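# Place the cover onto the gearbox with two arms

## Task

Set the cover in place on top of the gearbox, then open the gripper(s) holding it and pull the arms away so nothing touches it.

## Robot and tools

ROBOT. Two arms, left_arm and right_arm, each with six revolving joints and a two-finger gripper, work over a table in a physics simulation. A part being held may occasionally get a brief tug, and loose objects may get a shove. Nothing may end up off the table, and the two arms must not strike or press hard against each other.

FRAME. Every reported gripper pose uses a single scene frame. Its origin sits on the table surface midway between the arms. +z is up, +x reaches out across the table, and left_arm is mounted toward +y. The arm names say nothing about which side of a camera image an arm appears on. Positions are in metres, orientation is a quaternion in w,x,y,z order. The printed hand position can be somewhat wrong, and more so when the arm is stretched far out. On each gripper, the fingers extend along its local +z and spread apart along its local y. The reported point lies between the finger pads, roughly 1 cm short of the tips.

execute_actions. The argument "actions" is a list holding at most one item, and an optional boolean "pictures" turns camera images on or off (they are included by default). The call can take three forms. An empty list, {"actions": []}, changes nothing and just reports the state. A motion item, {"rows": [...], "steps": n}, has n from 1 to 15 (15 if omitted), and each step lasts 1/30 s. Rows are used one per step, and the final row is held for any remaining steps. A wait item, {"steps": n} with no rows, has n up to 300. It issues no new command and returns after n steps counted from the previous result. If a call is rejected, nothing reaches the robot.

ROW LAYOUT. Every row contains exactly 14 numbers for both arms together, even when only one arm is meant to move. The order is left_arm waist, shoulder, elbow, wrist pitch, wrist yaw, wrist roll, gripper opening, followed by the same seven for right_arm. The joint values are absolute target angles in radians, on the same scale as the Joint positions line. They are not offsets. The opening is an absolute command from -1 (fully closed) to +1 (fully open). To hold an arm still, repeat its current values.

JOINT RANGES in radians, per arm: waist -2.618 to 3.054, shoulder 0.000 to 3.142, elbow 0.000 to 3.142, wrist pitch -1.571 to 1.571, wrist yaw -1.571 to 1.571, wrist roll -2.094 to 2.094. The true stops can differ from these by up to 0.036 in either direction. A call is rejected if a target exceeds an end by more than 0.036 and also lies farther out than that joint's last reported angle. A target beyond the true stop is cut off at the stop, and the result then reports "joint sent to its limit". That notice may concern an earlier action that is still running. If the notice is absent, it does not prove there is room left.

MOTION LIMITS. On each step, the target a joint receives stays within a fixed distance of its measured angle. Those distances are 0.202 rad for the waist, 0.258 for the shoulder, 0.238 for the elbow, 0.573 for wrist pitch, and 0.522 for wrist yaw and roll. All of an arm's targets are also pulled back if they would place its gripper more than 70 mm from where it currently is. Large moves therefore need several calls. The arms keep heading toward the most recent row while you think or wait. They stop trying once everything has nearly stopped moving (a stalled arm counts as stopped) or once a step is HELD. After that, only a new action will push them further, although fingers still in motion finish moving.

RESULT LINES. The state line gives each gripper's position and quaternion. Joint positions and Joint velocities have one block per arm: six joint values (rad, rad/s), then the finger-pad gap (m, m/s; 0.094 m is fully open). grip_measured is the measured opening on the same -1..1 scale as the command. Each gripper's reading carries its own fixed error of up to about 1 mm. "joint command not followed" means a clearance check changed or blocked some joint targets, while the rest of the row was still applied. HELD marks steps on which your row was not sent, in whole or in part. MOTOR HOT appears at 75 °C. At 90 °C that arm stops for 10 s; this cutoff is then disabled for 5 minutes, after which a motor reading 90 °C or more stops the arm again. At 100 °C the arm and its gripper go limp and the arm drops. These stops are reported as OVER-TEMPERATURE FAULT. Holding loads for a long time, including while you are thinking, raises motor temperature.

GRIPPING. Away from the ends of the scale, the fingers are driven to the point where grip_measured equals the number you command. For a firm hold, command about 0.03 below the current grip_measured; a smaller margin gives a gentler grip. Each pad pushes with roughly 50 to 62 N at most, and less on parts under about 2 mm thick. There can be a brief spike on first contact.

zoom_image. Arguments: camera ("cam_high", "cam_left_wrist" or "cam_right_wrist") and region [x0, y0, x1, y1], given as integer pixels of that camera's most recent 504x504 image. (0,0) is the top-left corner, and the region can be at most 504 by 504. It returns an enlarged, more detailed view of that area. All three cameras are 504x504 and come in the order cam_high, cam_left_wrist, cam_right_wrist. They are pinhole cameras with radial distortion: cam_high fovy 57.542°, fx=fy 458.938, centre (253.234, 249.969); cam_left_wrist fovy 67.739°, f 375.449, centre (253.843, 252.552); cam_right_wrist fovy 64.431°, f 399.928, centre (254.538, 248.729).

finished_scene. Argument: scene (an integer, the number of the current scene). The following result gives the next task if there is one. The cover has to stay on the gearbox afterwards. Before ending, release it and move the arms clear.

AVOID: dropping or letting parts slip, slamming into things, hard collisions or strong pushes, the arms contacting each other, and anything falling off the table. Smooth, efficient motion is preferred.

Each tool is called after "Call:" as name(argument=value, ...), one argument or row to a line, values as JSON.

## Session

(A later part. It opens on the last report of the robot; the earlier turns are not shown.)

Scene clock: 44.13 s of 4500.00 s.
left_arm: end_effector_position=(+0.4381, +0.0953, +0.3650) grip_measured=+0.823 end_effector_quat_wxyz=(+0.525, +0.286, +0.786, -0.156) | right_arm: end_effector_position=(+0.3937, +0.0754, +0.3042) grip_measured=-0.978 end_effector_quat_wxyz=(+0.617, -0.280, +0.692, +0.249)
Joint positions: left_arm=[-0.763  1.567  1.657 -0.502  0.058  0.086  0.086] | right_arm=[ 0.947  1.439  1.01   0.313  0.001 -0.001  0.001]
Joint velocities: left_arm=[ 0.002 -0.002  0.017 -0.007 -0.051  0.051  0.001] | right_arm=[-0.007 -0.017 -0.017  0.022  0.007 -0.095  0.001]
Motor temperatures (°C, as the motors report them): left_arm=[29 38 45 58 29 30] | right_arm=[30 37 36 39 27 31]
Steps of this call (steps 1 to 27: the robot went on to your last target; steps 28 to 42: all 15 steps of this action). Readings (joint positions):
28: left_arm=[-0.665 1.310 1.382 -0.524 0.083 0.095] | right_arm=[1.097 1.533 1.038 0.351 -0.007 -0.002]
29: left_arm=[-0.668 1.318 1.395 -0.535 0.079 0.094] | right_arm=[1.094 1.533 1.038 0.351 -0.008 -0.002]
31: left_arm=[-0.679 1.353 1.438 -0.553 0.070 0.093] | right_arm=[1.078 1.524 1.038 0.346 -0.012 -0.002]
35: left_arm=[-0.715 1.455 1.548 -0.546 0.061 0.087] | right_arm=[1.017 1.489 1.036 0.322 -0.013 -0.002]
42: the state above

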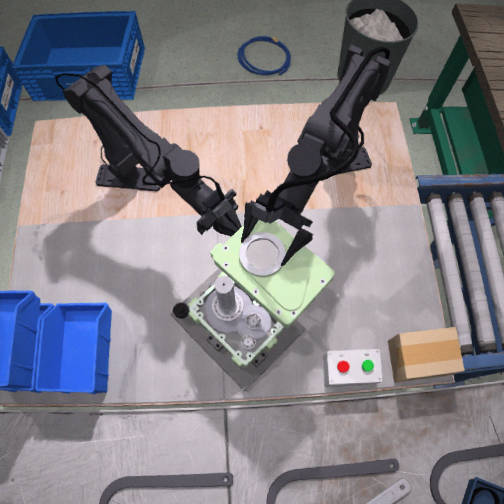

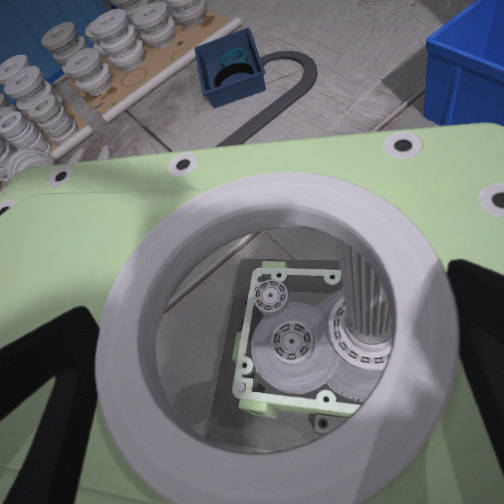

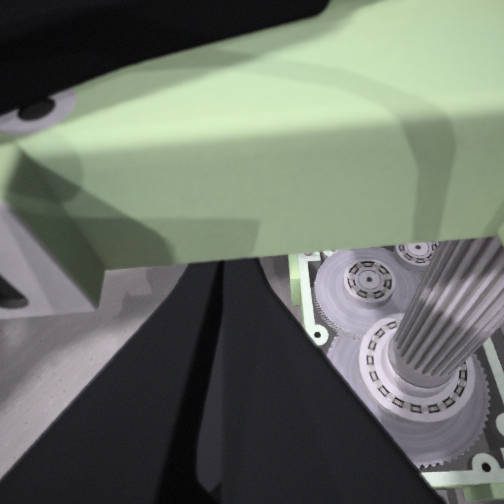

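Call:
execute_actions(
  actions=[
    {"rows":[[-0.79,1.546,1.747,-0.37,0.075,0.125,0.7,0.933,1.39,1.01,0.4,0,0,-1],[-0.8,1.572,1.774,-0.37,0.07,0.125,0.7,0.918,1.38,1.0,0.4,0,0,-1],[-0.81,1.598,1.8,-0.37,0.07,0.125,0.7,0.904,1.37,0.99,0.4,0,0,-1],[-0.82,1.624,1.828,-0.37,0.065,0.13,0.7,0.889,1.36,0.98,0.4,0,0,-1],[-0.83,1.65,1.855,-0.37,0.065,0.13,0.7,0.874,1.35,0.97,0.4,0,0,-1],[-0.84,1.676,1.88,-0.37,0.06,0.13,0.7,0.86,1.34,0.96,0.4,0,0,-1],[-0.85,1.7,1.91,-0.37,0.06,0.13,0.7,0.845,1.33,0.95,0.4,0,0,-1],[-0.86,1.728,1.936,-0.37,0.055,0.13,0.7,0.83,1.32,0.94,0.4,0,0,-1],[-0.87,1.754,1.963,-0.37,0.05,0.13,0.7,0.815,1.31,0.93,0.39,0,0,-1],[-0.88,1.78,1.99,-0.37,0.05,0.13,0.7,0.8,1.3,0.92,0.39,0,0,-1]]},
  ],
  pictures=false,
)

Call:
execute_actions(
  actions=[
    {"steps":12},
  ],
)

Scene clock: 45.63 s of 4500.00 s.
left_arm: end_effector_position=(+0.4654, +0.0156, +0.3520) grip_measured=+0.823 end_effector_quat_wxyz=(+0.515, +0.323, +0.775, -0.171) | right_arm: end_effector_position=(+0.4183, +0.0041, +0.2895) grip_measured=-0.978 end_effector_quat_wxyz=(+0.623, -0.229, +0.722, +0.196)
Joint positions: left_arm=[-0.863  1.837  1.924 -0.512  0.039  0.092  0.086] | right_arm=[ 0.799  1.341  0.903  0.29   0.009 -0.001  0.001]
Joint velocities: left_arm=[-0.007  0.1    0.012 -0.198 -0.051 -0.051 -0.   ] | right_arm=[-0.002  0.002 -0.056 -0.183 -0.022 -0.007  0.   ]
Motor temperatures (°C, as the motors report them): left_arm=[29 39 46 58 29 30] | right_arm=[30 37 36 39 27 31]
Steps of this call (steps 1 to 15: the robot went on to your last target; steps 16 to 30: nothing new was sent; steps 31 to 45: all 15 steps of this action). Readings (joint positions):
31: left_arm=[-0.763 1.569 1.662 -0.509 0.057 0.086] | right_arm=[0.947 1.439 1.009 0.312 -0.001 -0.001]
32: left_arm=[-0.766 1.577 1.675 -0.520 0.055 0.086] | right_arm=[0.944 1.437 1.007 0.313 -0.002 -0.001]
34: left_arm=[-0.778 1.609 1.719 -0.540 0.048 0.086] | right_arm=[0.928 1.423 0.994 0.317 -0.005 -0.001]
38: left_arm=[-0.818 1.715 1.831 -0.542 0.043 0.089] | right_arm=[0.864 1.377 0.953 0.317 -0.004 -0.001]
45: the state above

Scene clock: 46.03 s of 4500.00 s.
left_arm: end_effector_position=(+0.4654, +0.0160, +0.3482) grip_measured=+0.823 end_effector_quat_wxyz=(+0.510, +0.324, +0.779, -0.169) | right_arm: end_effector_position=(+0.4175, +0.0045, +0.2867) grip_measured=-0.978 end_effector_quat_wxyz=(+0.619, -0.231, +0.724, +0.196)
Joint positions: left_arm=[-0.863  1.84   1.924 -0.521  0.038  0.091  0.086] | right_arm=[ 0.799  1.341  0.901  0.282  0.005 -0.001  0.001]
Joint velocities: left_arm=[ 0.002 -0.017  0.002  0.007  0.037 -0.037  0.   ] | right_arm=[ 0.007  0.002  0.002 -0.051 -0.037 -0.051 -0.   ]
Motor temperatures (°C, as the motors report them): left_arm=[29 39 46 58 29 30] | right_arm=[30 37 36 39 27 31]
Steps of this call (steps 1 to 12: the robot went on to your last target). Readings (joint positions):
1: left_arm=[-0.863 1.839 1.924 -0.516 0.039 0.092] | right_arm=[0.799 1.341 0.902 0.286 0.008 -0.001]
2: left_arm=[-0.863 1.840 1.924 -0.519 0.039 0.091] | right_arm=[0.799 1.341 0.901 0.283 0.007 -0.001]
4: left_arm=[-0.863 1.840 1.924 -0.521 0.038 0.091] | right_arm=[0.799 1.341 0.901 0.282 0.005 -0.001]
8: left_arm=[-0.863 1.840 1.924 -0.521 0.038 0.091] | right_arm=[0.799 1.341 0.901 0.282 0.005 -0.001]
12: the state above

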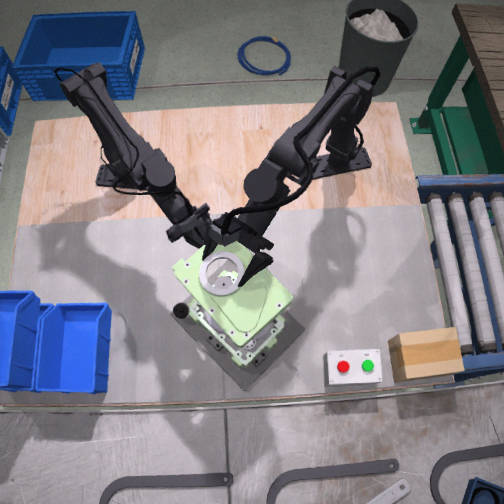

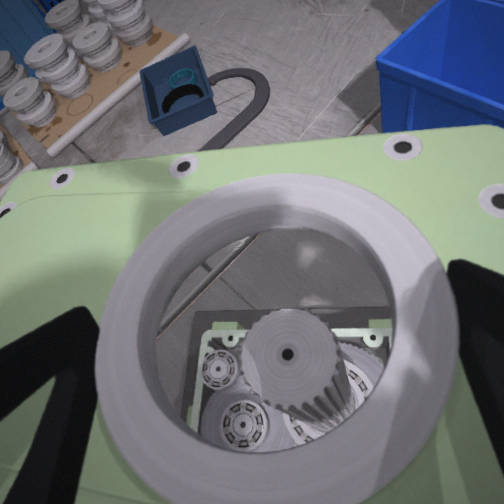

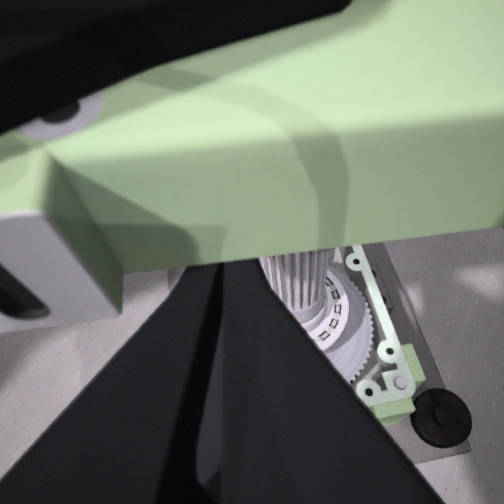

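Call:
execute_actions(
  actions=[
    {"rows":[[-0.875,1.79,2.0,-0.37,0.05,0.13,0.7,0.795,1.31,0.93,0.39,0,0,-1],[-0.87,1.8,2.01,-0.37,0.05,0.13,0.7,0.79,1.32,0.94,0.39,0,0,-1],[-0.86,1.81,2.02,-0.37,0.05,0.13,0.7,0.785,1.33,0.945,0.395,0,0,-1],[-0.85,1.82,2.02,-0.36,0.05,0.13,0.7,0.78,1.34,0.95,0.4,0,0,-1],[-0.85,1.82,2.0,-0.35,0.05,0.13,0.7,0.78,1.345,0.93,0.42,0,0,-1],[-0.85,1.815,1.97,-0.33,0.05,0.13,0.7,0.78,1.35,0.91,0.44,0,0,-1],[-0.85,1.81,1.94,-0.31,0.05,0.13,0.7,0.78,1.355,0.89,0.47,0,0,-1],[-0.85,1.805,1.91,-0.29,0.05,0.13,0.7,0.78,1.36,0.87,0.49,0,0,-1],[-0.85,1.8,1.89,-0.27,0.05,0.13,0.7,0.78,1.37,0.855,0.51,0,0,-1]]},
  ],
)

Scene clock: 48.50 s of 4500.00 s.
left_arm: end_effector_position=(+0.4775, +0.0169, +0.3222) grip_measured=+0.823 end_effector_quat_wxyz=(+0.503, +0.321, +0.786, -0.164) | right_arm: end_effector_position=(+0.4237, +0.0036, +0.2637) grip_measured=-0.978 end_effector_quat_wxyz=(+0.619, -0.229, +0.726, +0.194)
Joint positions: left_arm=[-0.848  1.861  1.863 -0.459  0.04   0.093  0.086] | right_arm=[ 0.787  1.383  0.842  0.381 -0.001 -0.001  0.001]
Joint velocities: left_arm=[-0.002  0.066 -0.056 -0.037 -0.051  0.007 -0.   ] | right_arm=[ 0.002  0.061 -0.061 -0.051 -0.007 -0.022 -0.001]
Motor temperatures (°C, as the motors report them): left_arm=[29 41 46 59 29 30] | right_arm=[30 37 36 40 27 31]
Steps of this call (steps 1 to 15: the robot went on to your last target; steps 16 to 59: nothing new was sent; steps 60 to 74: all 15 steps of this action). Readings (joint positions):
60: left_arm=[-0.863 1.840 1.924 -0.521 0.038 0.091] | right_arm=[0.799 1.341 0.901 0.282 0.005 -0.001]
61: left_arm=[-0.863 1.841 1.927 -0.523 0.038 0.091] | right_arm=[0.799 1.341 0.901 0.282 0.005 -0.001]
63: left_arm=[-0.862 1.849 1.941 -0.530 0.039 0.091] | right_arm=[0.796 1.341 0.901 0.285 0.004 -0.001]
67: left_arm=[-0.854 1.855 1.927 -0.496 0.041 0.091] | right_arm=[0.788 1.354 0.892 0.329 0.004 -0.001]
74: the state above

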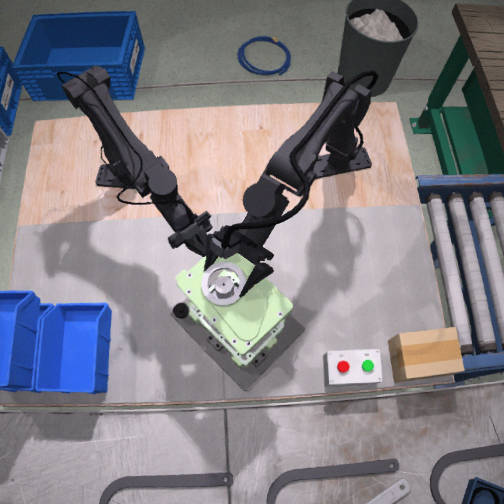

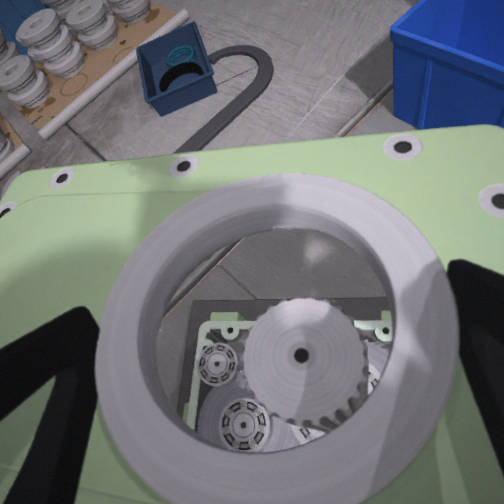

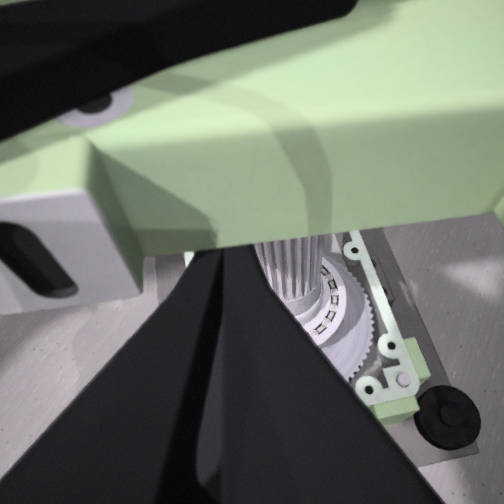

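Call:
execute_actions(
  actions=[
    {"rows":[[-0.865,1.8,1.88,-0.26,0.05,0.13,0.7,0.775,1.37,0.85,0.52,0,0,-1],[-0.875,1.8,1.87,-0.25,0.05,0.13,0.7,0.77,1.375,0.84,0.535,0,0,-1],[-0.875,1.795,1.855,-0.235,0.05,0.13,0.7,0.765,1.38,0.83,0.55,0,0,-1],[-0.875,1.795,1.84,-0.22,0.05,0.13,0.7,0.76,1.385,0.82,0.565,0,0,-1],[-0.875,1.79,1.82,-0.205,0.05,0.13,0.7,0.76,1.39,0.81,0.58,0,0,-1],[-0.875,1.79,1.8,-0.19,0.05,0.13,0.7,0.76,1.4,0.8,0.6,0,0,-1],[-0.875,1.785,1.785,-0.175,0.05,0.13,0.7,0.76,1.405,0.79,0.615,0,0,-1],[-0.875,1.78,1.77,-0.16,0.05,0.13,0.7,0.76,1.41,0.78,0.63,0,0,-1]]},
  ],
)

Scene clock: 49.83 s of 4500.00 s.
left_arm: end_effector_position=(+0.4789, +0.0136, +0.2952) grip_measured=+0.823 end_effector_quat_wxyz=(+0.504, +0.321, +0.785, -0.161) | right_arm: end_effector_position=(+0.4273, -0.0019, +0.2359) grip_measured=-0.978 end_effector_quat_wxyz=(+0.617, -0.225, +0.729, +0.190)
Joint positions: left_arm=[-0.854  1.852  1.739 -0.343  0.03   0.094  0.086] | right_arm=[ 0.771  1.425  0.765  0.494 -0.005 -0.001  0.001]
Joint velocities: left_arm=[ 0.017 -0.007 -0.007 -0.037  0.007 -0.066  0.   ] | right_arm=[-0.012 -0.012 -0.012  0.11  -0.037 -0.051 -0.001]
Motor temperatures (°C, as the motors report them): left_arm=[29 42 46 60 29 30] | right_arm=[30 37 37 41 27 31]
Steps of this call (steps 1 to 15: the robot went on to your last target; steps 16 to 25: nothing new was sent; steps 26 to 40: all 15 steps of this action). Readings (joint positions):
26: left_arm=[-0.848 1.863 1.861 -0.450 0.040 0.093] | right_arm=[0.786 1.385 0.840 0.392 0.002 -0.001]
27: left_arm=[-0.848 1.863 1.859 -0.445 0.040 0.093] | right_arm=[0.785 1.385 0.839 0.395 0.002 -0.001]
29: left_arm=[-0.850 1.861 1.846 -0.422 0.039 0.093] | right_arm=[0.779 1.385 0.829 0.414 0.001 -0.001]
33: left_arm=[-0.854 1.852 1.785 -0.356 0.038 0.094] | right_arm=[0.771 1.400 0.792 0.470 -0.001 -0.001]
40: the state above

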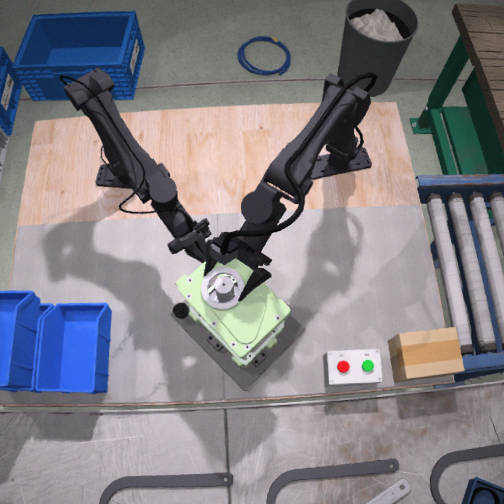

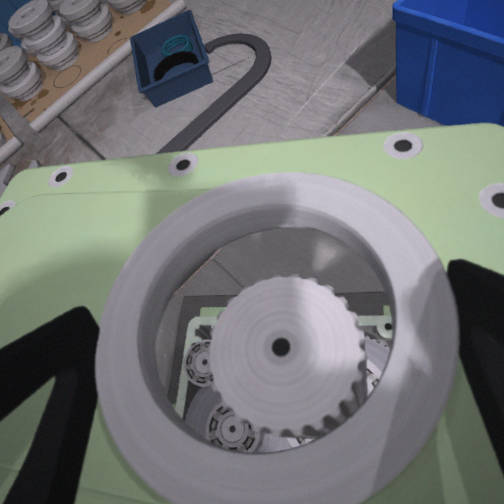

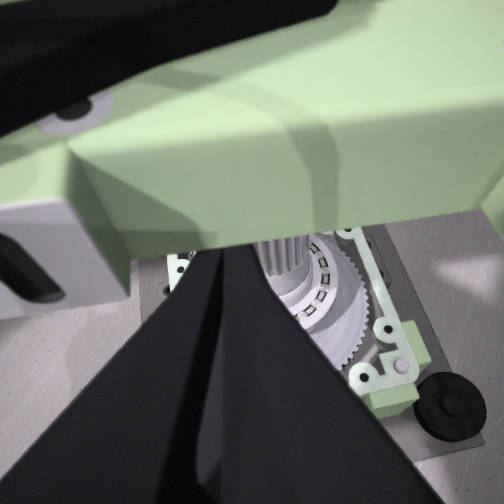

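Call:
execute_actions(
  actions=[
    {"rows":[[-0.88,1.775,1.745,-0.135,0.05,0.14,0.7,0.76,1.425,0.765,0.665,0,0,-1],[-0.88,1.77,1.715,-0.105,0.05,0.14,0.7,0.76,1.44,0.75,0.7,0,0,-1],[-0.88,1.765,1.685,-0.08,0.05,0.14,0.7,0.76,1.455,0.73,0.735,0,0,-1],[-0.88,1.76,1.655,-0.05,0.05,0.14,0.7,0.76,1.47,0.715,0.77,0,0,-1],[-0.88,1.76,1.63,-0.025,0.05,0.14,0.7,0.76,1.49,0.7,0.8,0,0,-1],[-0.88,1.76,1.6,0.005,0.05,0.14,0.7,0.76,1.51,0.685,0.835,0,0,-1],[-0.88,1.76,1.575,0.03,0.05,0.14,0.7,0.76,1.53,0.67,0.87,0,0,-1],[-0.88,1.76,1.55,0.06,0.05,0.14,0.7,0.76,1.55,0.655,0.9,0,0,-1],[-0.88,1.76,1.52,0.085,0.05,0.14,0.7,0.76,1.57,0.64,0.94,0,0,-1],[-0.88,1.765,1.495,0.115,0.05,0.14,0.7,0.76,1.59,0.625,0.975,0,0,-1],[-0.88,1.77,1.47,0.14,0.05,0.14,0.7,0.76,1.61,0.61,1.01,0,0,-1],[-0.88,1.77,1.445,0.17,0.05,0.14,0.7,0.76,1.63,0.6,1.04,0,0,-1]]},
  ],
  pictures=false,
)

Call:
execute_actions(
  actions=[
    {"steps":12},
  ],
)

Scene clock: 51.63 s of 4500.00 s.
left_arm: end_effector_position=(+0.4720, +0.0218, +0.2119) grip_measured=+0.823 end_effector_quat_wxyz=(+0.492, +0.327, +0.793, -0.148) | right_arm: end_effector_position=(+0.4277, -0.0033, +0.1499) grip_measured=-0.978 end_effector_quat_wxyz=(+0.607, -0.227, +0.738, +0.186)
Joint positions: left_arm=[-0.854  1.834  1.418 -0.076  0.018  0.108  0.086] | right_arm=[ 0.768  1.647  0.589  0.863 -0.005 -0.001  0.001]
Joint velocities: left_arm=[-0.002  0.183 -0.208  0.007 -0.007 -0.11  -0.   ] | right_arm=[ 0.002  0.276 -0.188  0.168 -0.066 -0.051  0.   ]
Motor temperatures (°C, as the motors report them): left_arm=[29 43 46 60 29 30] | right_arm=[30 37 37 41 27 31]
Steps of this call (steps 1 to 30: the robot went on to your last target; steps 31 to 39: nothing new was sent; steps 40 to 54: all 15 steps of this action). Readings (joint positions):
40: left_arm=[-0.854 1.851 1.737 -0.330 0.030 0.094] | right_arm=[0.769 1.426 0.763 0.509 -0.005 -0.001]
41: left_arm=[-0.854 1.848 1.727 -0.318 0.030 0.094] | right_arm=[0.769 1.430 0.758 0.523 -0.004 -0.001]
43: left_arm=[-0.854 1.834 1.687 -0.276 0.029 0.098] | right_arm=[0.768 1.445 0.738 0.574 -0.003 -0.001]
47: left_arm=[-0.854 1.820 1.582 -0.182 0.020 0.108] | right_arm=[0.768 1.510 0.682 0.702 -0.004 -0.001]
54: the state above

Scene clock: 52.03 s of 4500.00 s.
left_arm: end_effector_position=(+0.4756, +0.0186, +0.2108) grip_measured=+0.823 end_effector_quat_wxyz=(+0.500, +0.323, +0.789, -0.154) | right_arm: end_effector_position=(+0.4292, -0.0059, +0.1510) grip_measured=-0.978 end_effector_quat_wxyz=(+0.616, -0.221, +0.734, +0.184)
Joint positions: left_arm=[-0.854  1.847  1.41  -0.034  0.02   0.1    0.086] | right_arm=[ 0.765  1.657  0.58   0.901  0.003 -0.001  0.001]
Joint velocities: left_arm=[ 0.007  0.007  0.007  0.066  0.037 -0.007 -0.001] | right_arm=[ 0.002  0.017  0.002 -0.007  0.037 -0.051 -0.001]
Motor temperatures (°C, as the motors report them): left_arm=[29 44 46 60 29 30] | right_arm=[30 37 37 41 27 31]
Steps of this call (steps 1 to 12: the robot went on to your last target). Readings (joint positions):
1: left_arm=[-0.854 1.839 1.413 -0.076 0.019 0.106] | right_arm=[0.768 1.653 0.584 0.864 -0.006 -0.001]
2: left_arm=[-0.854 1.844 1.411 -0.075 0.020 0.103] | right_arm=[0.768 1.656 0.581 0.864 -0.006 -0.001]
4: left_arm=[-0.854 1.847 1.410 -0.073 0.020 0.100] | right_arm=[0.768 1.657 0.580 0.866 -0.005 -0.001]
8: left_arm=[-0.854 1.847 1.410 -0.049 0.020 0.100] | right_arm=[0.766 1.657 0.580 0.888 0.000 -0.001]
12: the state above

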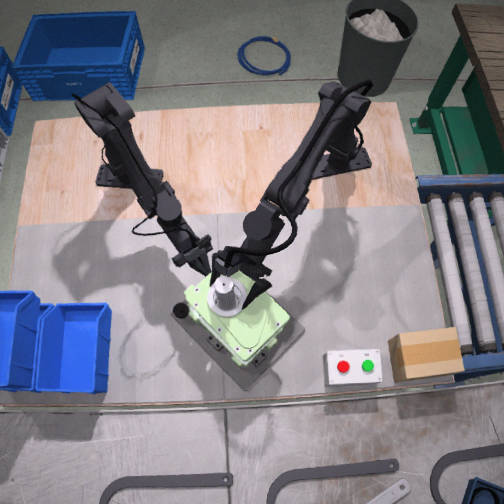

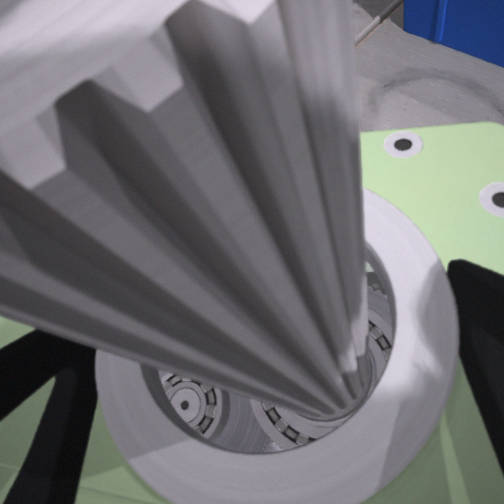

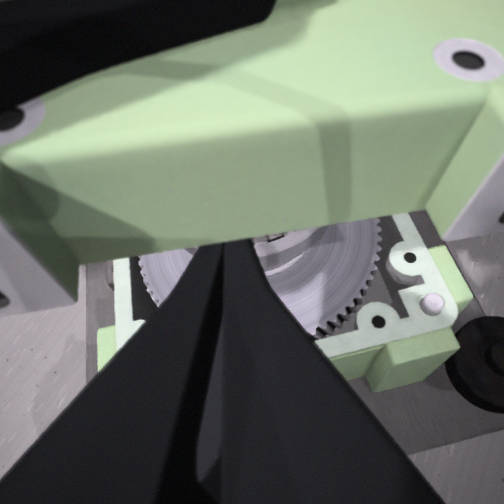

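Call:
execute_actions(
  actions=[
    {"rows":[[-0.885,1.77,1.44,0.18,0.07,0.14,0.7,0.76,1.63,0.585,1.06,0,0,-1],[-0.885,1.775,1.43,0.195,0.07,0.14,0.7,0.76,1.64,0.575,1.085,0,0,-1],[-0.885,1.78,1.42,0.21,0.07,0.14,0.7,0.76,1.655,0.57,1.11,0,0,-1],[-0.885,1.785,1.41,0.23,0.07,0.14,0.7,0.76,1.675,0.565,1.135,0,0,-1],[-0.885,1.79,1.395,0.25,0.07,0.14,0.7,0.76,1.695,0.56,1.16,0,0,-1],[-0.885,1.795,1.385,0.265,0.07,0.14,0.7,0.76,1.715,0.555,1.185,0,0,-1],[-0.885,1.8,1.375,0.28,0.07,0.14,0.7,0.76,1.735,0.55,1.21,0,0,-1],[-0.885,1.805,1.36,0.3,0.07,0.14,0.7,0.76,1.75,0.545,1.235,0,0,-1],[-0.885,1.81,1.35,0.315,0.07,0.14,0.7,0.76,1.77,0.54,1.26,0,0,-1],[-0.885,1.815,1.34,0.335,0.07,0.14,0.7,0.76,1.79,0.535,1.285,0,0,-1],[-0.885,1.82,1.33,0.35,0.07,0.14,0.7,0.76,1.805,0.53,1.31,0,0,-1]]},
  ],
  pictures=false,
)

Call:
execute_actions(
  actions=[
    {"steps":15},
  ],
)

Scene clock: 54.07 s of 4500.00 s.
left_arm: end_effector_position=(+0.4733, +0.0096, +0.1983) grip_measured=+0.823 end_effector_quat_wxyz=(+0.527, +0.328, +0.766, -0.168) | right_arm: end_effector_position=(+0.4306, -0.0049, +0.1320) grip_measured=-0.978 end_effector_quat_wxyz=(+0.642, -0.214, +0.710, +0.193)
Joint positions: left_arm=[-0.864  1.86   1.311  0.149  0.037  0.111  0.086] | right_arm=[ 0.765  1.814  0.531  1.182  0.003 -0.001  0.001]
Joint velocities: left_arm=[-0.056  0.037 -0.007  0.139  0.066 -0.066  0.001] | right_arm=[ 0.002  0.051 -0.051  0.168 -0.022 -0.051 -0.   ]
Motor temperatures (°C, as the motors report them): left_arm=[29 45 46 61 29 30] | right_arm=[30 37 36 42 27 31]
Steps of this call (steps 1 to 30: the robot went on to your last target; steps 31 to 46: nothing new was sent; steps 47 to 61: all 15 steps of this action). Readings (joint positions):
47: left_arm=[-0.854 1.847 1.410 -0.026 0.020 0.100] | right_arm=[0.765 1.657 0.580 0.910 0.006 -0.001]
48: left_arm=[-0.854 1.847 1.410 -0.023 0.021 0.100] | right_arm=[0.765 1.657 0.577 0.916 0.006 -0.001]
50: left_arm=[-0.855 1.847 1.404 -0.005 0.026 0.100] | right_arm=[0.765 1.662 0.567 0.947 0.007 -0.001]
54: left_arm=[-0.858 1.847 1.366 0.065 0.029 0.109] | right_arm=[0.765 1.721 0.553 1.049 0.007 -0.001]
61: the state above

Scene clock: 54.57 s of 4500.00 s.
left_arm: end_effector_position=(+0.4731, +0.0074, +0.1991) grip_measured=+0.823 end_effector_quat_wxyz=(+0.529, +0.330, +0.763, -0.172) | right_arm: end_effector_position=(+0.4302, -0.0058, +0.1329) grip_measured=-0.978 end_effector_quat_wxyz=(+0.645, -0.212, +0.708, +0.192)
Joint positions: left_arm=[-0.865  1.863  1.311  0.16   0.044  0.111  0.086] | right_arm=[ 0.765  1.816  0.527  1.195  0.006 -0.001  0.001]
Joint velocities: left_arm=[ 0.012 -0.002 -0.017  0.007 -0.007  0.037  0.   ] | right_arm=[-0.032 -0.012 -0.017 -0.007 -0.081  0.051 -0.001]
Motor temperatures (°C, as the motors report them): left_arm=[29 45 46 61 29 30] | right_arm=[30 37 36 42 27 31]
Steps of this call (steps 1 to 15: the robot went on to your last target). Readings (joint positions):
1: left_arm=[-0.864 1.862 1.311 0.152 0.039 0.111] | right_arm=[0.765 1.815 0.530 1.186 0.003 -0.001]
2: left_arm=[-0.865 1.863 1.311 0.155 0.041 0.111] | right_arm=[0.765 1.815 0.528 1.189 0.003 -0.001]
4: left_arm=[-0.865 1.863 1.311 0.157 0.043 0.111] | right_arm=[0.765 1.816 0.527 1.193 0.003 -0.001]
8: left_arm=[-0.865 1.863 1.311 0.159 0.044 0.111] | right_arm=[0.765 1.816 0.527 1.194 0.005 -0.001]
15: the state above

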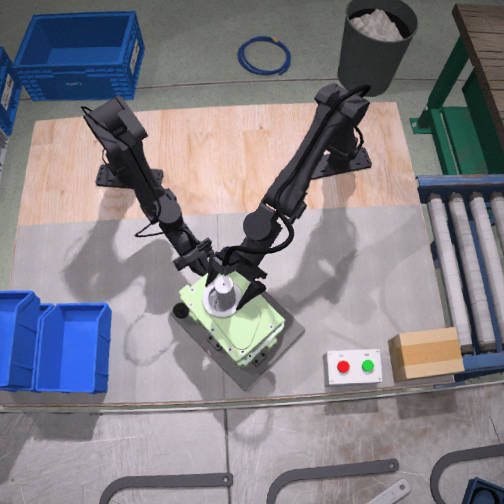

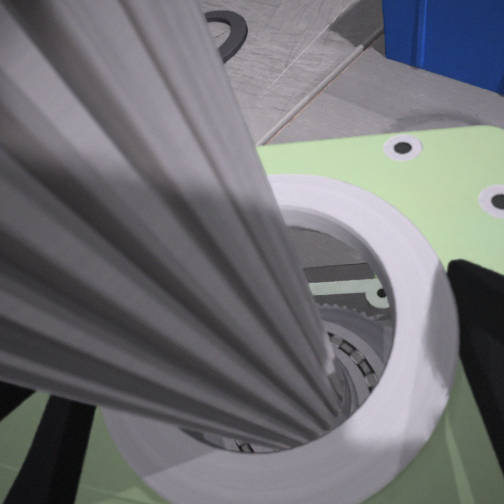

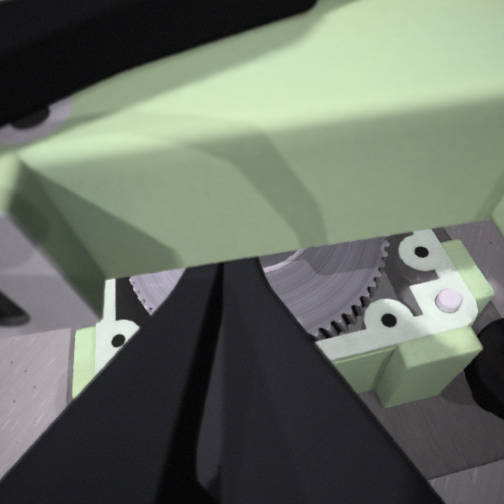

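Call:
execute_actions(
  actions=[
    {"rows":[[-0.87,1.825,1.325,0.35,0.07,0.14,0.7,0.76,1.805,0.52,1.31,0,0,-1],[-0.86,1.83,1.32,0.35,0.07,0.14,0.7,0.76,1.81,0.515,1.31,0,0,-1],[-0.85,1.835,1.315,0.35,0.07,0.14,0.7,0.76,1.815,0.51,1.31,0,0,-1],[-0.85,1.84,1.31,0.35,0.07,0.14,0.7,0.76,1.82,0.505,1.31,0,0,-1],[-0.85,1.845,1.305,0.35,0.07,0.14,0.7,0.76,1.825,0.5,1.31,0,0,-1],[-0.85,1.85,1.3,0.35,0.07,0.14,0.7,0.76,1.83,0.5,1.31,0,0,-1]]},
  ],
  pictures=false,
)

Call:
execute_actions(
  actions=[
    {"steps":10},
  ],
)

Scene clock: 56.00 s of 4500.00 s.
left_arm: end_effector_position=(+0.4732, +0.0064, +0.1966) grip_measured=+0.823 end_effector_quat_wxyz=(+0.534, +0.332, +0.756, -0.180) | right_arm: end_effector_position=(+0.4277, -0.0073, +0.1316) grip_measured=-0.978 end_effector_quat_wxyz=(+0.650, -0.211, +0.703, +0.194)
Joint positions: left_arm=[-0.86   1.869  1.29   0.205  0.065  0.113  0.086] | right_arm=[ 0.765  1.831  0.51   1.242  0.006 -0.001  0.001]
Joint velocities: left_arm=[-0.007  0.002  0.027 -0.022 -0.051 -0.022 -0.001] | right_arm=[ 0.017  0.022 -0.022  0.051 -0.022 -0.007 -0.   ]
Motor temperatures (°C, as the motors report them): left_arm=[29 45 46 62 29 30] | right_arm=[30 37 36 42 27 31]
Steps of this call (steps 1 to 15: the robot went on to your last target; steps 16 to 28: nothing new was sent; steps 29 to 43: all 15 steps of this action). Readings (joint positions):
29: left_arm=[-0.865 1.863 1.311 0.160 0.044 0.111] | right_arm=[0.765 1.816 0.527 1.195 0.006 -0.001]
30: left_arm=[-0.864 1.864 1.311 0.160 0.044 0.111] | right_arm=[0.765 1.816 0.525 1.196 0.006 -0.001]
32: left_arm=[-0.861 1.867 1.305 0.172 0.053 0.112] | right_arm=[0.765 1.816 0.518 1.208 0.006 -0.001]
36: left_arm=[-0.860 1.869 1.293 0.199 0.064 0.112] | right_arm=[0.765 1.827 0.510 1.234 0.006 -0.001]
43: the state above

Scene clock: 56.33 s of 4500.00 s.
left_arm: end_effector_position=(+0.4732, +0.0064, +0.1966) grip_measured=+0.823 end_effector_quat_wxyz=(+0.534, +0.332, +0.756, -0.180) | right_arm: end_effector_position=(+0.4278, -0.0073, +0.1316) grip_measured=-0.978 end_effector_quat_wxyz=(+0.650, -0.211, +0.703, +0.194)
Joint positions: left_arm=[-0.86   1.869  1.29   0.205  0.065  0.113  0.086] | right_arm=[ 0.765  1.831  0.51   1.242  0.006 -0.001  0.001]
Joint velocities: left_arm=[-0.002  0.007  0.002 -0.022  0.037 -0.007  0.   ] | right_arm=[-0.017  0.007  0.002  0.022 -0.051 -0.037 -0.001]
Motor temperatures (°C, as the motors report them): left_arm=[29 45 46 62 29 30] | right_arm=[30 37 36 42 27 31]
Steps of this call (steps 1 to 10: the robot went on to your last target). Readings (joint positions):
1: left_arm=[-0.860 1.869 1.290 0.205 0.065 0.113] | right_arm=[0.765 1.831 0.510 1.242 0.006 -0.001]
2: left_arm=[-0.860 1.869 1.290 0.205 0.065 0.113] | right_arm=[0.765 1.831 0.510 1.242 0.006 -0.001]
4: left_arm=[-0.860 1.869 1.290 0.205 0.065 0.113] | right_arm=[0.765 1.831 0.510 1.242 0.006 -0.001]
8: left_arm=[-0.860 1.869 1.290 0.205 0.065 0.113] | right_arm=[0.765 1.831 0.510 1.242 0.006 -0.001]
10: the state above

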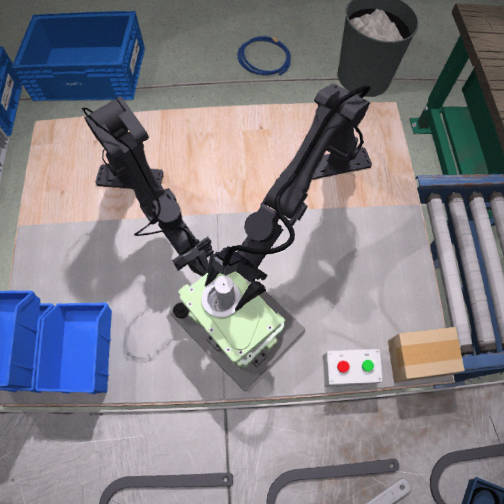

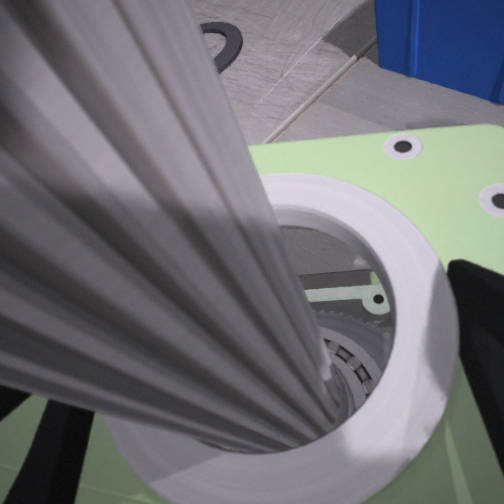

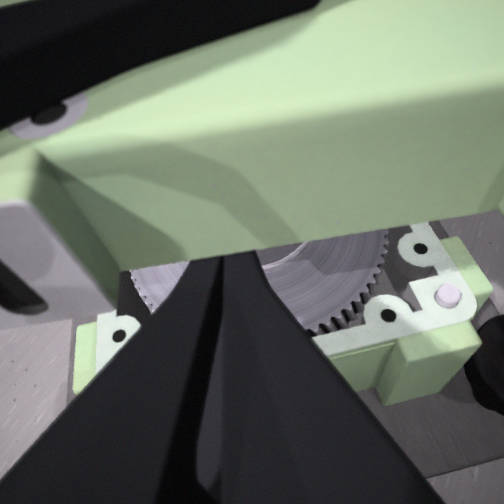

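Call:
execute_actions(
  actions=[
    {"rows":[[-0.84,1.845,1.29,0.34,0.06,0.14,0.7,0.77,1.83,0.5,1.31,0,0,-1],[-0.83,1.84,1.28,0.33,0.06,0.14,0.7,0.775,1.83,0.5,1.3,0,0,-1],[-0.825,1.835,1.27,0.33,0.06,0.14,0.7,0.78,1.83,0.5,1.3,0,0,-1]]},
  ],
)

Scene clock: 57.37 s of 4500.00 s.
left_arm: end_effector_position=(+0.4741, +0.0088, +0.1948) grip_measured=+0.823 end_effector_quat_wxyz=(+0.538, +0.337, +0.750, -0.185) | right_arm: end_effector_position=(+0.4263, -0.0051, +0.1316) grip_measured=-0.978 end_effector_quat_wxyz=(+0.650, -0.213, +0.703, +0.196)
Joint positions: left_arm=[-0.847  1.869  1.27   0.238  0.09   0.124  0.086] | right_arm=[ 0.77   1.831  0.51   1.242  0.005 -0.001  0.001]
Joint velocities: left_arm=[-0.022  0.007 -0.012 -0.051  0.007 -0.051  0.   ] | right_arm=[-0.007  0.007 -0.012 -0.051  0.007 -0.066 -0.001]
Motor temperatures (°C, as the motors report them): left_arm=[29 46 45 62 29 30] | right_arm=[30 37 36 42 27 31]
Steps of this call (steps 1 to 15: the robot went on to your last target; step 16: nothing new was sent; steps 17 to 31: all 15 steps of this action). Readings (joint positions):
17: left_arm=[-0.858 1.869 1.290 0.205 0.065 0.113] | right_arm=[0.765 1.831 0.510 1.242 0.006 -0.001]
18: left_arm=[-0.857 1.869 1.287 0.207 0.068 0.114] | right_arm=[0.765 1.831 0.510 1.242 0.006 -0.001]
20: left_arm=[-0.853 1.869 1.278 0.222 0.078 0.118] | right_arm=[0.767 1.831 0.510 1.242 0.005 -0.001]
24: left_arm=[-0.848 1.869 1.271 0.236 0.087 0.123] | right_arm=[0.770 1.831 0.510 1.242 0.005 -0.001]
31: the state above

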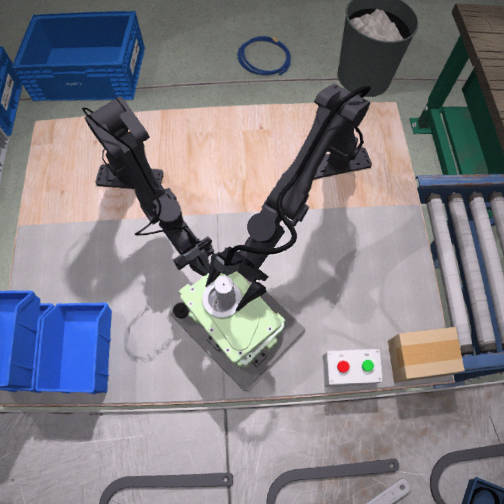

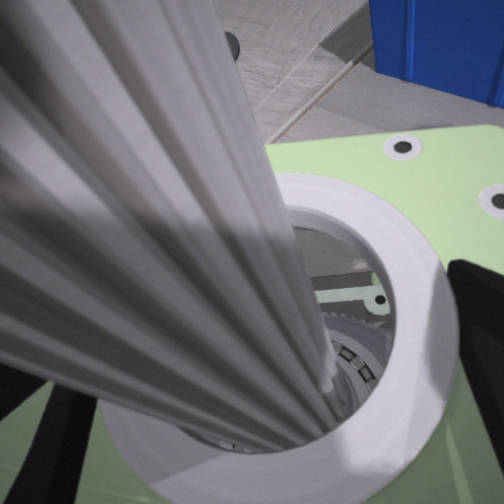

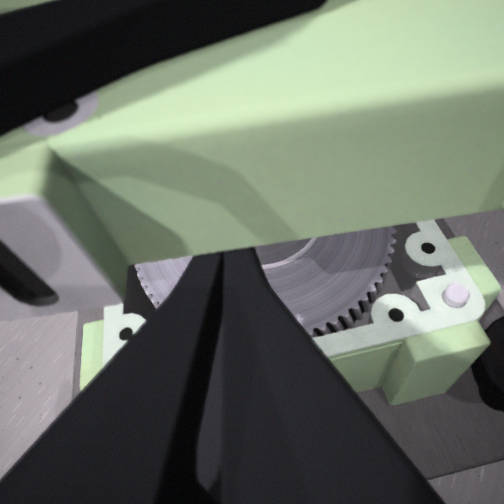

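Call:
execute_actions(
  actions=[
    {"rows":[[-0.84,1.82,1.29,0.33,0.06,0.14,0.7,0.78,1.81,0.5,1.32,0,0,-1],[-0.845,1.81,1.3,0.33,0.06,0.14,0.7,0.78,1.8,0.495,1.33,0,0,-1],[-0.85,1.8,1.31,0.33,0.06,0.14,0.7,0.78,1.79,0.49,1.33,0,0,-1],[-0.85,1.8,1.32,0.33,0.06,0.14,0.7,0.78,1.78,0.48,1.33,0,0,-1],[-0.85,1.8,1.32,0.33,0.06,0.14,0.7,0.78,1.77,0.47,1.33,0,0,-1],[-0.85,1.8,1.32,0.33,0.06,0.14,0.7,0.78,1.765,0.46,1.33,0,0,-1]]},
  ],
)

Scene clock: 65.43 s of 4500.00 s.
left_arm: end_effector_position=(+0.4713, +0.0165, +0.1811) grip_measured=+0.823 end_effector_quat_wxyz=(+0.513, +0.331, +0.773, -0.173) | right_arm: end_effector_position=(+0.4152, -0.0107, +0.1254) grip_measured=-0.978 end_effector_quat_wxyz=(+0.642, -0.217, +0.708, +0.196)
Joint positions: left_arm=[-0.847  1.863  1.27   0.167  0.065  0.11   0.086] | right_arm=[ 0.772  1.806  0.46   1.248  0.001 -0.001  0.001]
Joint velocities: left_arm=[-0.002 -0.012 -0.007  0.037 -0.007 -0.007 -0.001] | right_arm=[-0.007  0.012  0.002 -0.022  0.007 -0.022  0.001]
Motor temperatures (°C, as the motors report them): left_arm=[29 47 44 61 29 30] | right_arm=[30 36 35 42 27 31]
Steps of this call (steps 1 to 15: the robot went on to your last target; steps 16 to 90: nothing new was sent; then 4.57 s passed at rest; steps 91 to 105: all 15 steps of this action). Readings (joint positions):
91: left_arm=[-0.847 1.868 1.270 0.238 0.090 0.124] | right_arm=[0.770 1.831 0.510 1.242 0.005 -0.001]
92: left_arm=[-0.847 1.866 1.270 0.237 0.090 0.124] | right_arm=[0.770 1.831 0.510 1.242 0.005 -0.001]
94: left_arm=[-0.847 1.863 1.270 0.228 0.086 0.124] | right_arm=[0.770 1.829 0.503 1.248 0.004 -0.001]
98: left_arm=[-0.847 1.863 1.270 0.190 0.072 0.117] | right_arm=[0.770 1.808 0.468 1.249 0.003 -0.001]
105: the state above

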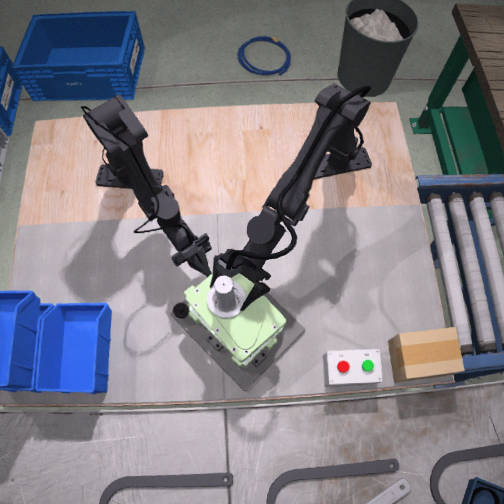

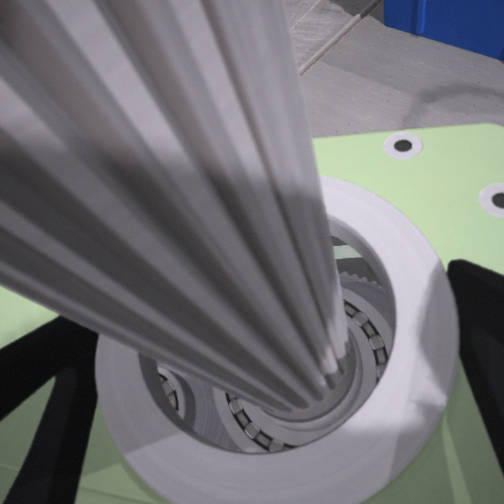

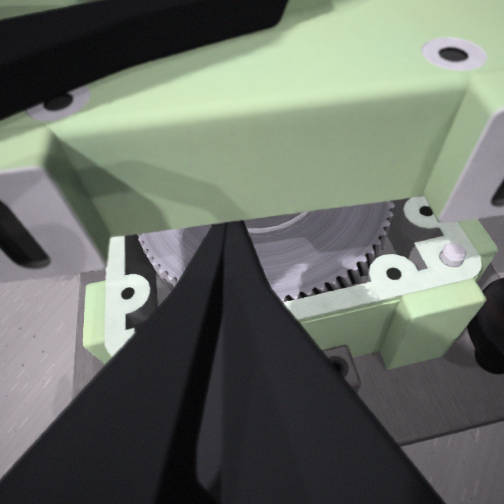

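Call:
execute_actions(
  actions=[
    {"rows":[[-0.85,1.8,1.31,0.34,0.06,0.14,0.7,0.78,1.78,0.465,1.34,0,0,-1],[-0.85,1.803,1.3,0.35,0.06,0.14,0.7,0.78,1.79,0.465,1.35,0,0,-1],[-0.85,1.806,1.295,0.36,0.06,0.14,0.7,0.78,1.8,0.46,1.36,0,0,-1],[-0.85,1.81,1.29,0.37,0.06,0.14,0.7,0.78,1.81,0.46,1.375,0,0,-1],[-0.85,1.813,1.283,0.38,0.06,0.14,0.7,0.78,1.82,0.455,1.39,0,0,-1],[-0.85,1.816,1.276,0.39,0.06,0.14,0.7,0.78,1.83,0.455,1.4,0,0,-1],[-0.85,1.82,1.27,0.4,0.06,0.14,0.7,0.78,1.84,0.45,1.415,0,0,-1],[-0.85,1.823,1.263,0.41,0.06,0.14,0.7,0.78,1.85,0.45,1.43,0,0,-1],[-0.85,1.826,1.256,0.42,0.06,0.14,0.7,0.78,1.86,0.445,1.44,0,0,-1],[-0.85,1.83,1.25,0.43,0.06,0.14,0.7,0.78,1.87,0.445,1.455,0,0,-1]]},
  ],
  pictures=false,
)

Call:
execute_actions(
  actions=[
    {"steps":12},
  ],
)

Scene clock: 67.27 s of 4500.00 s.
left_arm: end_effector_position=(+0.4717, +0.0184, +0.1672) grip_measured=+0.823 end_effector_quat_wxyz=(+0.516, +0.327, +0.773, -0.169) | right_arm: end_effector_position=(+0.4145, -0.0112, +0.1118) grip_measured=-0.978 end_effector_quat_wxyz=(+0.643, -0.217, +0.708, +0.196)
Joint positions: left_arm=[-0.847  1.88   1.229  0.227  0.055  0.108  0.086] | right_arm=[ 0.772  1.88   0.448  1.336  0.001 -0.001  0.001]
Joint velocities: left_arm=[-0.002  0.061 -0.042  0.022 -0.051 -0.037  0.001] | right_arm=[ 0.002  0.007 -0.066 -0.051  0.022  0.007  0.   ]
Motor temperatures (°C, as the motors report them): left_arm=[29 48 44 62 29 30] | right_arm=[30 37 35 43 27 31]
Steps of this call (steps 1 to 15: the robot went on to your last target; steps 16 to 40: nothing new was sent; steps 41 to 55: all 15 steps of this action). Readings (joint positions):
41: left_arm=[-0.847 1.863 1.270 0.166 0.065 0.108] | right_arm=[0.772 1.806 0.460 1.248 0.001 -0.001]
42: left_arm=[-0.847 1.863 1.270 0.166 0.065 0.108] | right_arm=[0.772 1.806 0.460 1.248 0.001 -0.001]
44: left_arm=[-0.847 1.863 1.270 0.168 0.065 0.108] | right_arm=[0.772 1.808 0.460 1.251 0.001 -0.001]
48: left_arm=[-0.847 1.863 1.256 0.191 0.060 0.108] | right_arm=[0.772 1.837 0.460 1.292 0.002 -0.001]
55: the state above

Scene clock: 67.67 s of 4500.00 s.
left_arm: end_effector_position=(+0.4724, +0.0178, +0.1676) grip_measured=+0.823 end_effector_quat_wxyz=(+0.518, +0.327, +0.772, -0.170) | right_arm: end_effector_position=(+0.4142, -0.0118, +0.1126) grip_measured=-0.978 end_effector_quat_wxyz=(+0.645, -0.216, +0.706, +0.196)
Joint positions: left_arm=[-0.847  1.882  1.228  0.237  0.055  0.107  0.086] | right_arm=[ 0.772  1.881  0.446  1.344  0.003 -0.001  0.001]
Joint velocities: left_arm=[ 0.007 -0.002 -0.017 -0.037  0.051 -0.022  0.   ] | right_arm=[-0.012 -0.022 -0.017  0.007 -0.007 -0.095 -0.001]
Motor temperatures (°C, as the motors report them): left_arm=[29 48 44 62 29 30] | right_arm=[30 37 35 43 27 31]
Steps of this call (steps 1 to 12: the robot went on to your last target). Readings (joint positions):
1: left_arm=[-0.847 1.881 1.228 0.228 0.055 0.108] | right_arm=[0.772 1.881 0.447 1.336 0.001 -0.001]
2: left_arm=[-0.847 1.882 1.228 0.228 0.055 0.107] | right_arm=[0.772 1.881 0.446 1.336 0.001 -0.001]
4: left_arm=[-0.847 1.882 1.228 0.229 0.055 0.107] | right_arm=[0.772 1.881 0.446 1.337 0.001 -0.001]
8: left_arm=[-0.847 1.882 1.228 0.235 0.055 0.107] | right_arm=[0.772 1.881 0.446 1.343 0.002 -0.001]
12: the state above

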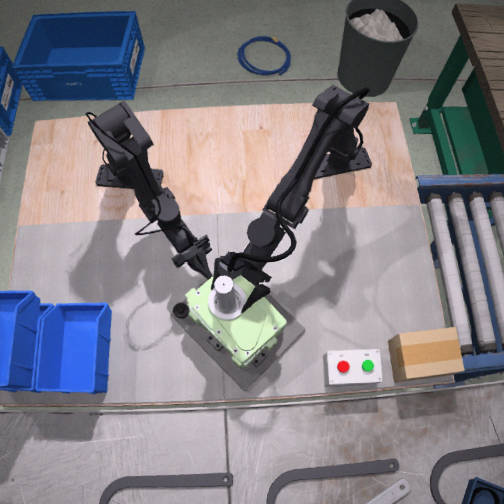

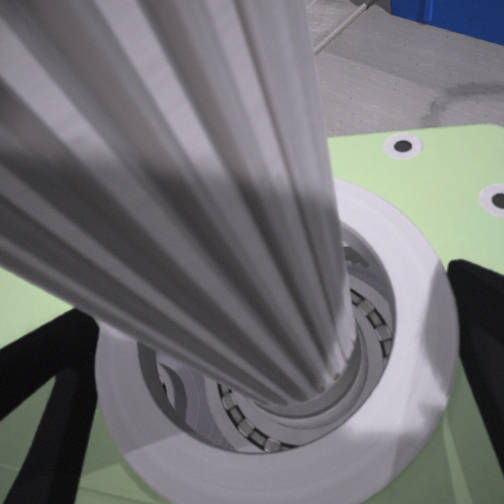

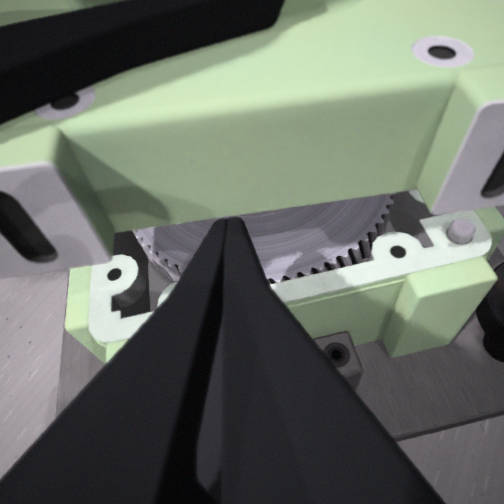

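Call:
zoom_image(
  camera="cam_high",
  region=[160,240,320,400],
)

Region (160, 240, 320, 400) of cam_high's 504x504 image, scaled by 3.150, with more detail than that image has.

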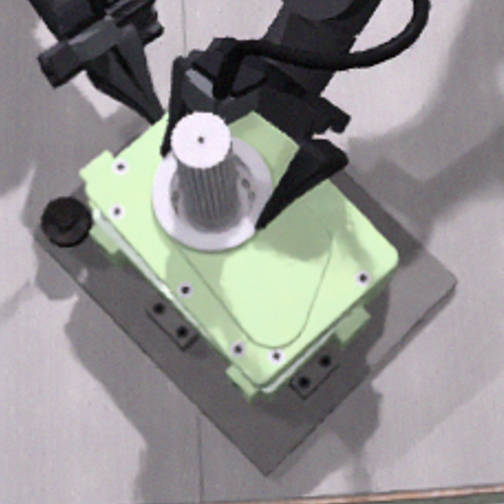

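Call:
execute_actions(
  actions=[
    {"rows":[[-0.85,1.834,1.245,0.435,0.055,0.14,0.7,0.78,1.88,0.447,1.46,0,0,-1],[-0.85,1.838,1.24,0.44,0.055,0.14,0.7,0.78,1.89,0.447,1.465,0,0,-1],[-0.85,1.842,1.235,0.447,0.055,0.14,0.7,0.78,1.897,0.445,1.47,0,0,-1],[-0.85,1.846,1.23,0.454,0.055,0.14,0.7,0.78,1.905,0.445,1.48,0,0,-1],[-0.85,1.85,1.225,0.46,0.055,0.14,0.7,0.78,1.913,0.443,1.49,0,0,-1],[-0.85,1.854,1.22,0.467,0.055,0.14,0.7,0.78,1.92,0.443,1.495,0,0,-1],[-0.85,1.858,1.215,0.474,0.055,0.14,0.7,0.78,1.928,0.44,1.5,0,0,-1],[-0.85,1.862,1.21,0.48,0.055,0.14,0.7,0.78,1.935,0.44,1.51,0,0,-1],[-0.85,1.866,1.205,0.487,0.055,0.14,0.7,0.78,1.943,0.44,1.515,0,0,-1],[-0.85,1.87,1.2,0.494,0.055,0.14,0.7,0.78,1.95,0.44,1.52,0,0,-1]]},
  ],
  pictures=false,
)

Call:
execute_actions(
  actions=[
    {"steps":12},
  ],
)

Scene clock: 69.57 s of 4500.00 s.
left_arm: end_effector_position=(+0.4720, +0.0193, +0.1423) grip_measured=+0.823 end_effector_quat_wxyz=(+0.513, +0.325, +0.776, -0.168) | right_arm: end_effector_position=(+0.4135, -0.0110, +0.0888) grip_measured=-0.978 end_effector_quat_wxyz=(+0.632, -0.221, +0.717, +0.194)
Joint positions: left_arm=[-0.847  1.92   1.182  0.307  0.05   0.104  0.086] | right_arm=[ 0.772  1.968  0.446  1.396 -0.003 -0.001  0.001]
Joint velocities: left_arm=[ 0.007  0.002 -0.002  0.066 -0.022 -0.022  0.   ] | right_arm=[-0.002  0.042  0.002  0.037  0.081 -0.007 -0.   ]
Motor temperatures (°C, as the motors report them): left_arm=[29 49 44 63 29 30] | right_arm=[30 37 35 43 27 31]
Steps of this call (steps 1 to 15: the robot went on to your last target; steps 16 to 42: nothing new was sent; steps 43 to 57: all 15 steps of this action). Readings (joint positions):
43: left_arm=[-0.847 1.882 1.228 0.237 0.055 0.107] | right_arm=[0.772 1.881 0.446 1.345 0.003 -0.001]
44: left_arm=[-0.847 1.882 1.228 0.238 0.055 0.107] | right_arm=[0.772 1.884 0.446 1.348 0.003 -0.001]
46: left_arm=[-0.847 1.882 1.221 0.247 0.054 0.107] | right_arm=[0.772 1.895 0.446 1.363 0.003 -0.001]
50: left_arm=[-0.847 1.894 1.203 0.276 0.052 0.107] | right_arm=[0.772 1.927 0.446 1.388 0.003 -0.001]
57: the state above

Scene clock: 69.97 s of 4500.00 s.
left_arm: end_effector_position=(+0.4724, +0.0190, +0.1435) grip_measured=+0.823 end_effector_quat_wxyz=(+0.515, +0.325, +0.775, -0.168) | right_arm: end_effector_position=(+0.4138, -0.0113, +0.0895) grip_measured=-0.978 end_effector_quat_wxyz=(+0.633, -0.220, +0.716, +0.194)
Joint positions: left_arm=[-0.847  1.92   1.181  0.312  0.05   0.104  0.086] | right_arm=[ 0.772  1.969  0.446  1.4   -0.    -0.001  0.001]
Joint velocities: left_arm=[ 0.002 -0.032 -0.002 -0.051  0.007 -0.037 -0.001] | right_arm=[-0.002 -0.012 -0.002 -0.051 -0.051 -0.007 -0.   ]
Motor temperatures (°C, as the motors report them): left_arm=[29 49 44 64 29 30] | right_arm=[30 37 35 43 27 31]
Steps of this call (steps 1 to 12: the robot went on to your last target). Readings (joint positions):
1: left_arm=[-0.847 1.920 1.181 0.307 0.050 0.104] | right_arm=[0.772 1.969 0.446 1.396 -0.003 -0.001]
2: left_arm=[-0.847 1.920 1.181 0.308 0.050 0.104] | right_arm=[0.772 1.969 0.446 1.397 -0.002 -0.001]
4: left_arm=[-0.847 1.920 1.181 0.312 0.050 0.104] | right_arm=[0.772 1.969 0.446 1.399 -0.001 -0.001]
8: left_arm=[-0.847 1.920 1.181 0.312 0.050 0.104] | right_arm=[0.772 1.969 0.446 1.400 -0.000 -0.001]
12: the state above

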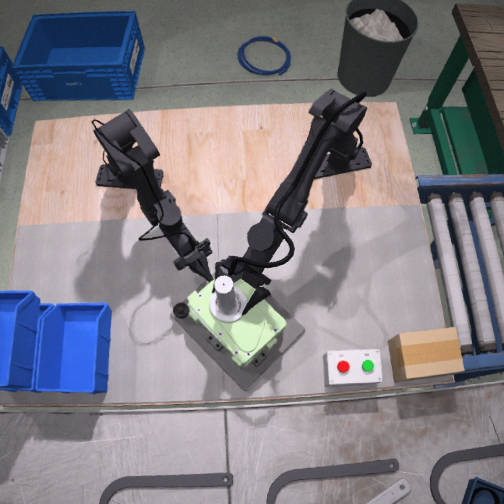

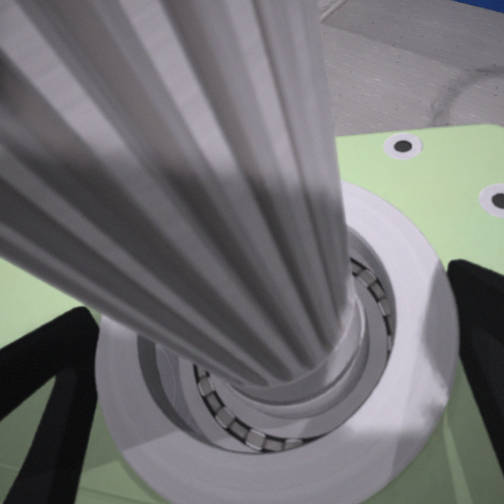

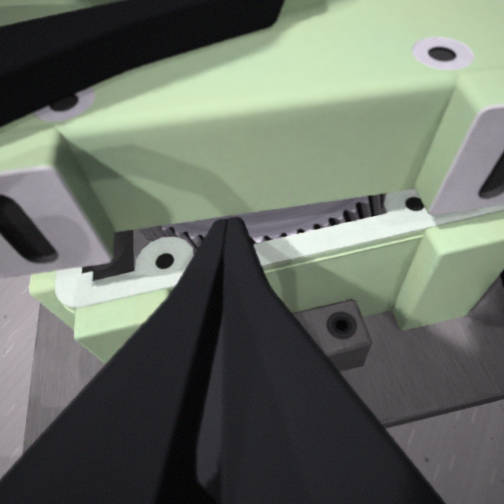

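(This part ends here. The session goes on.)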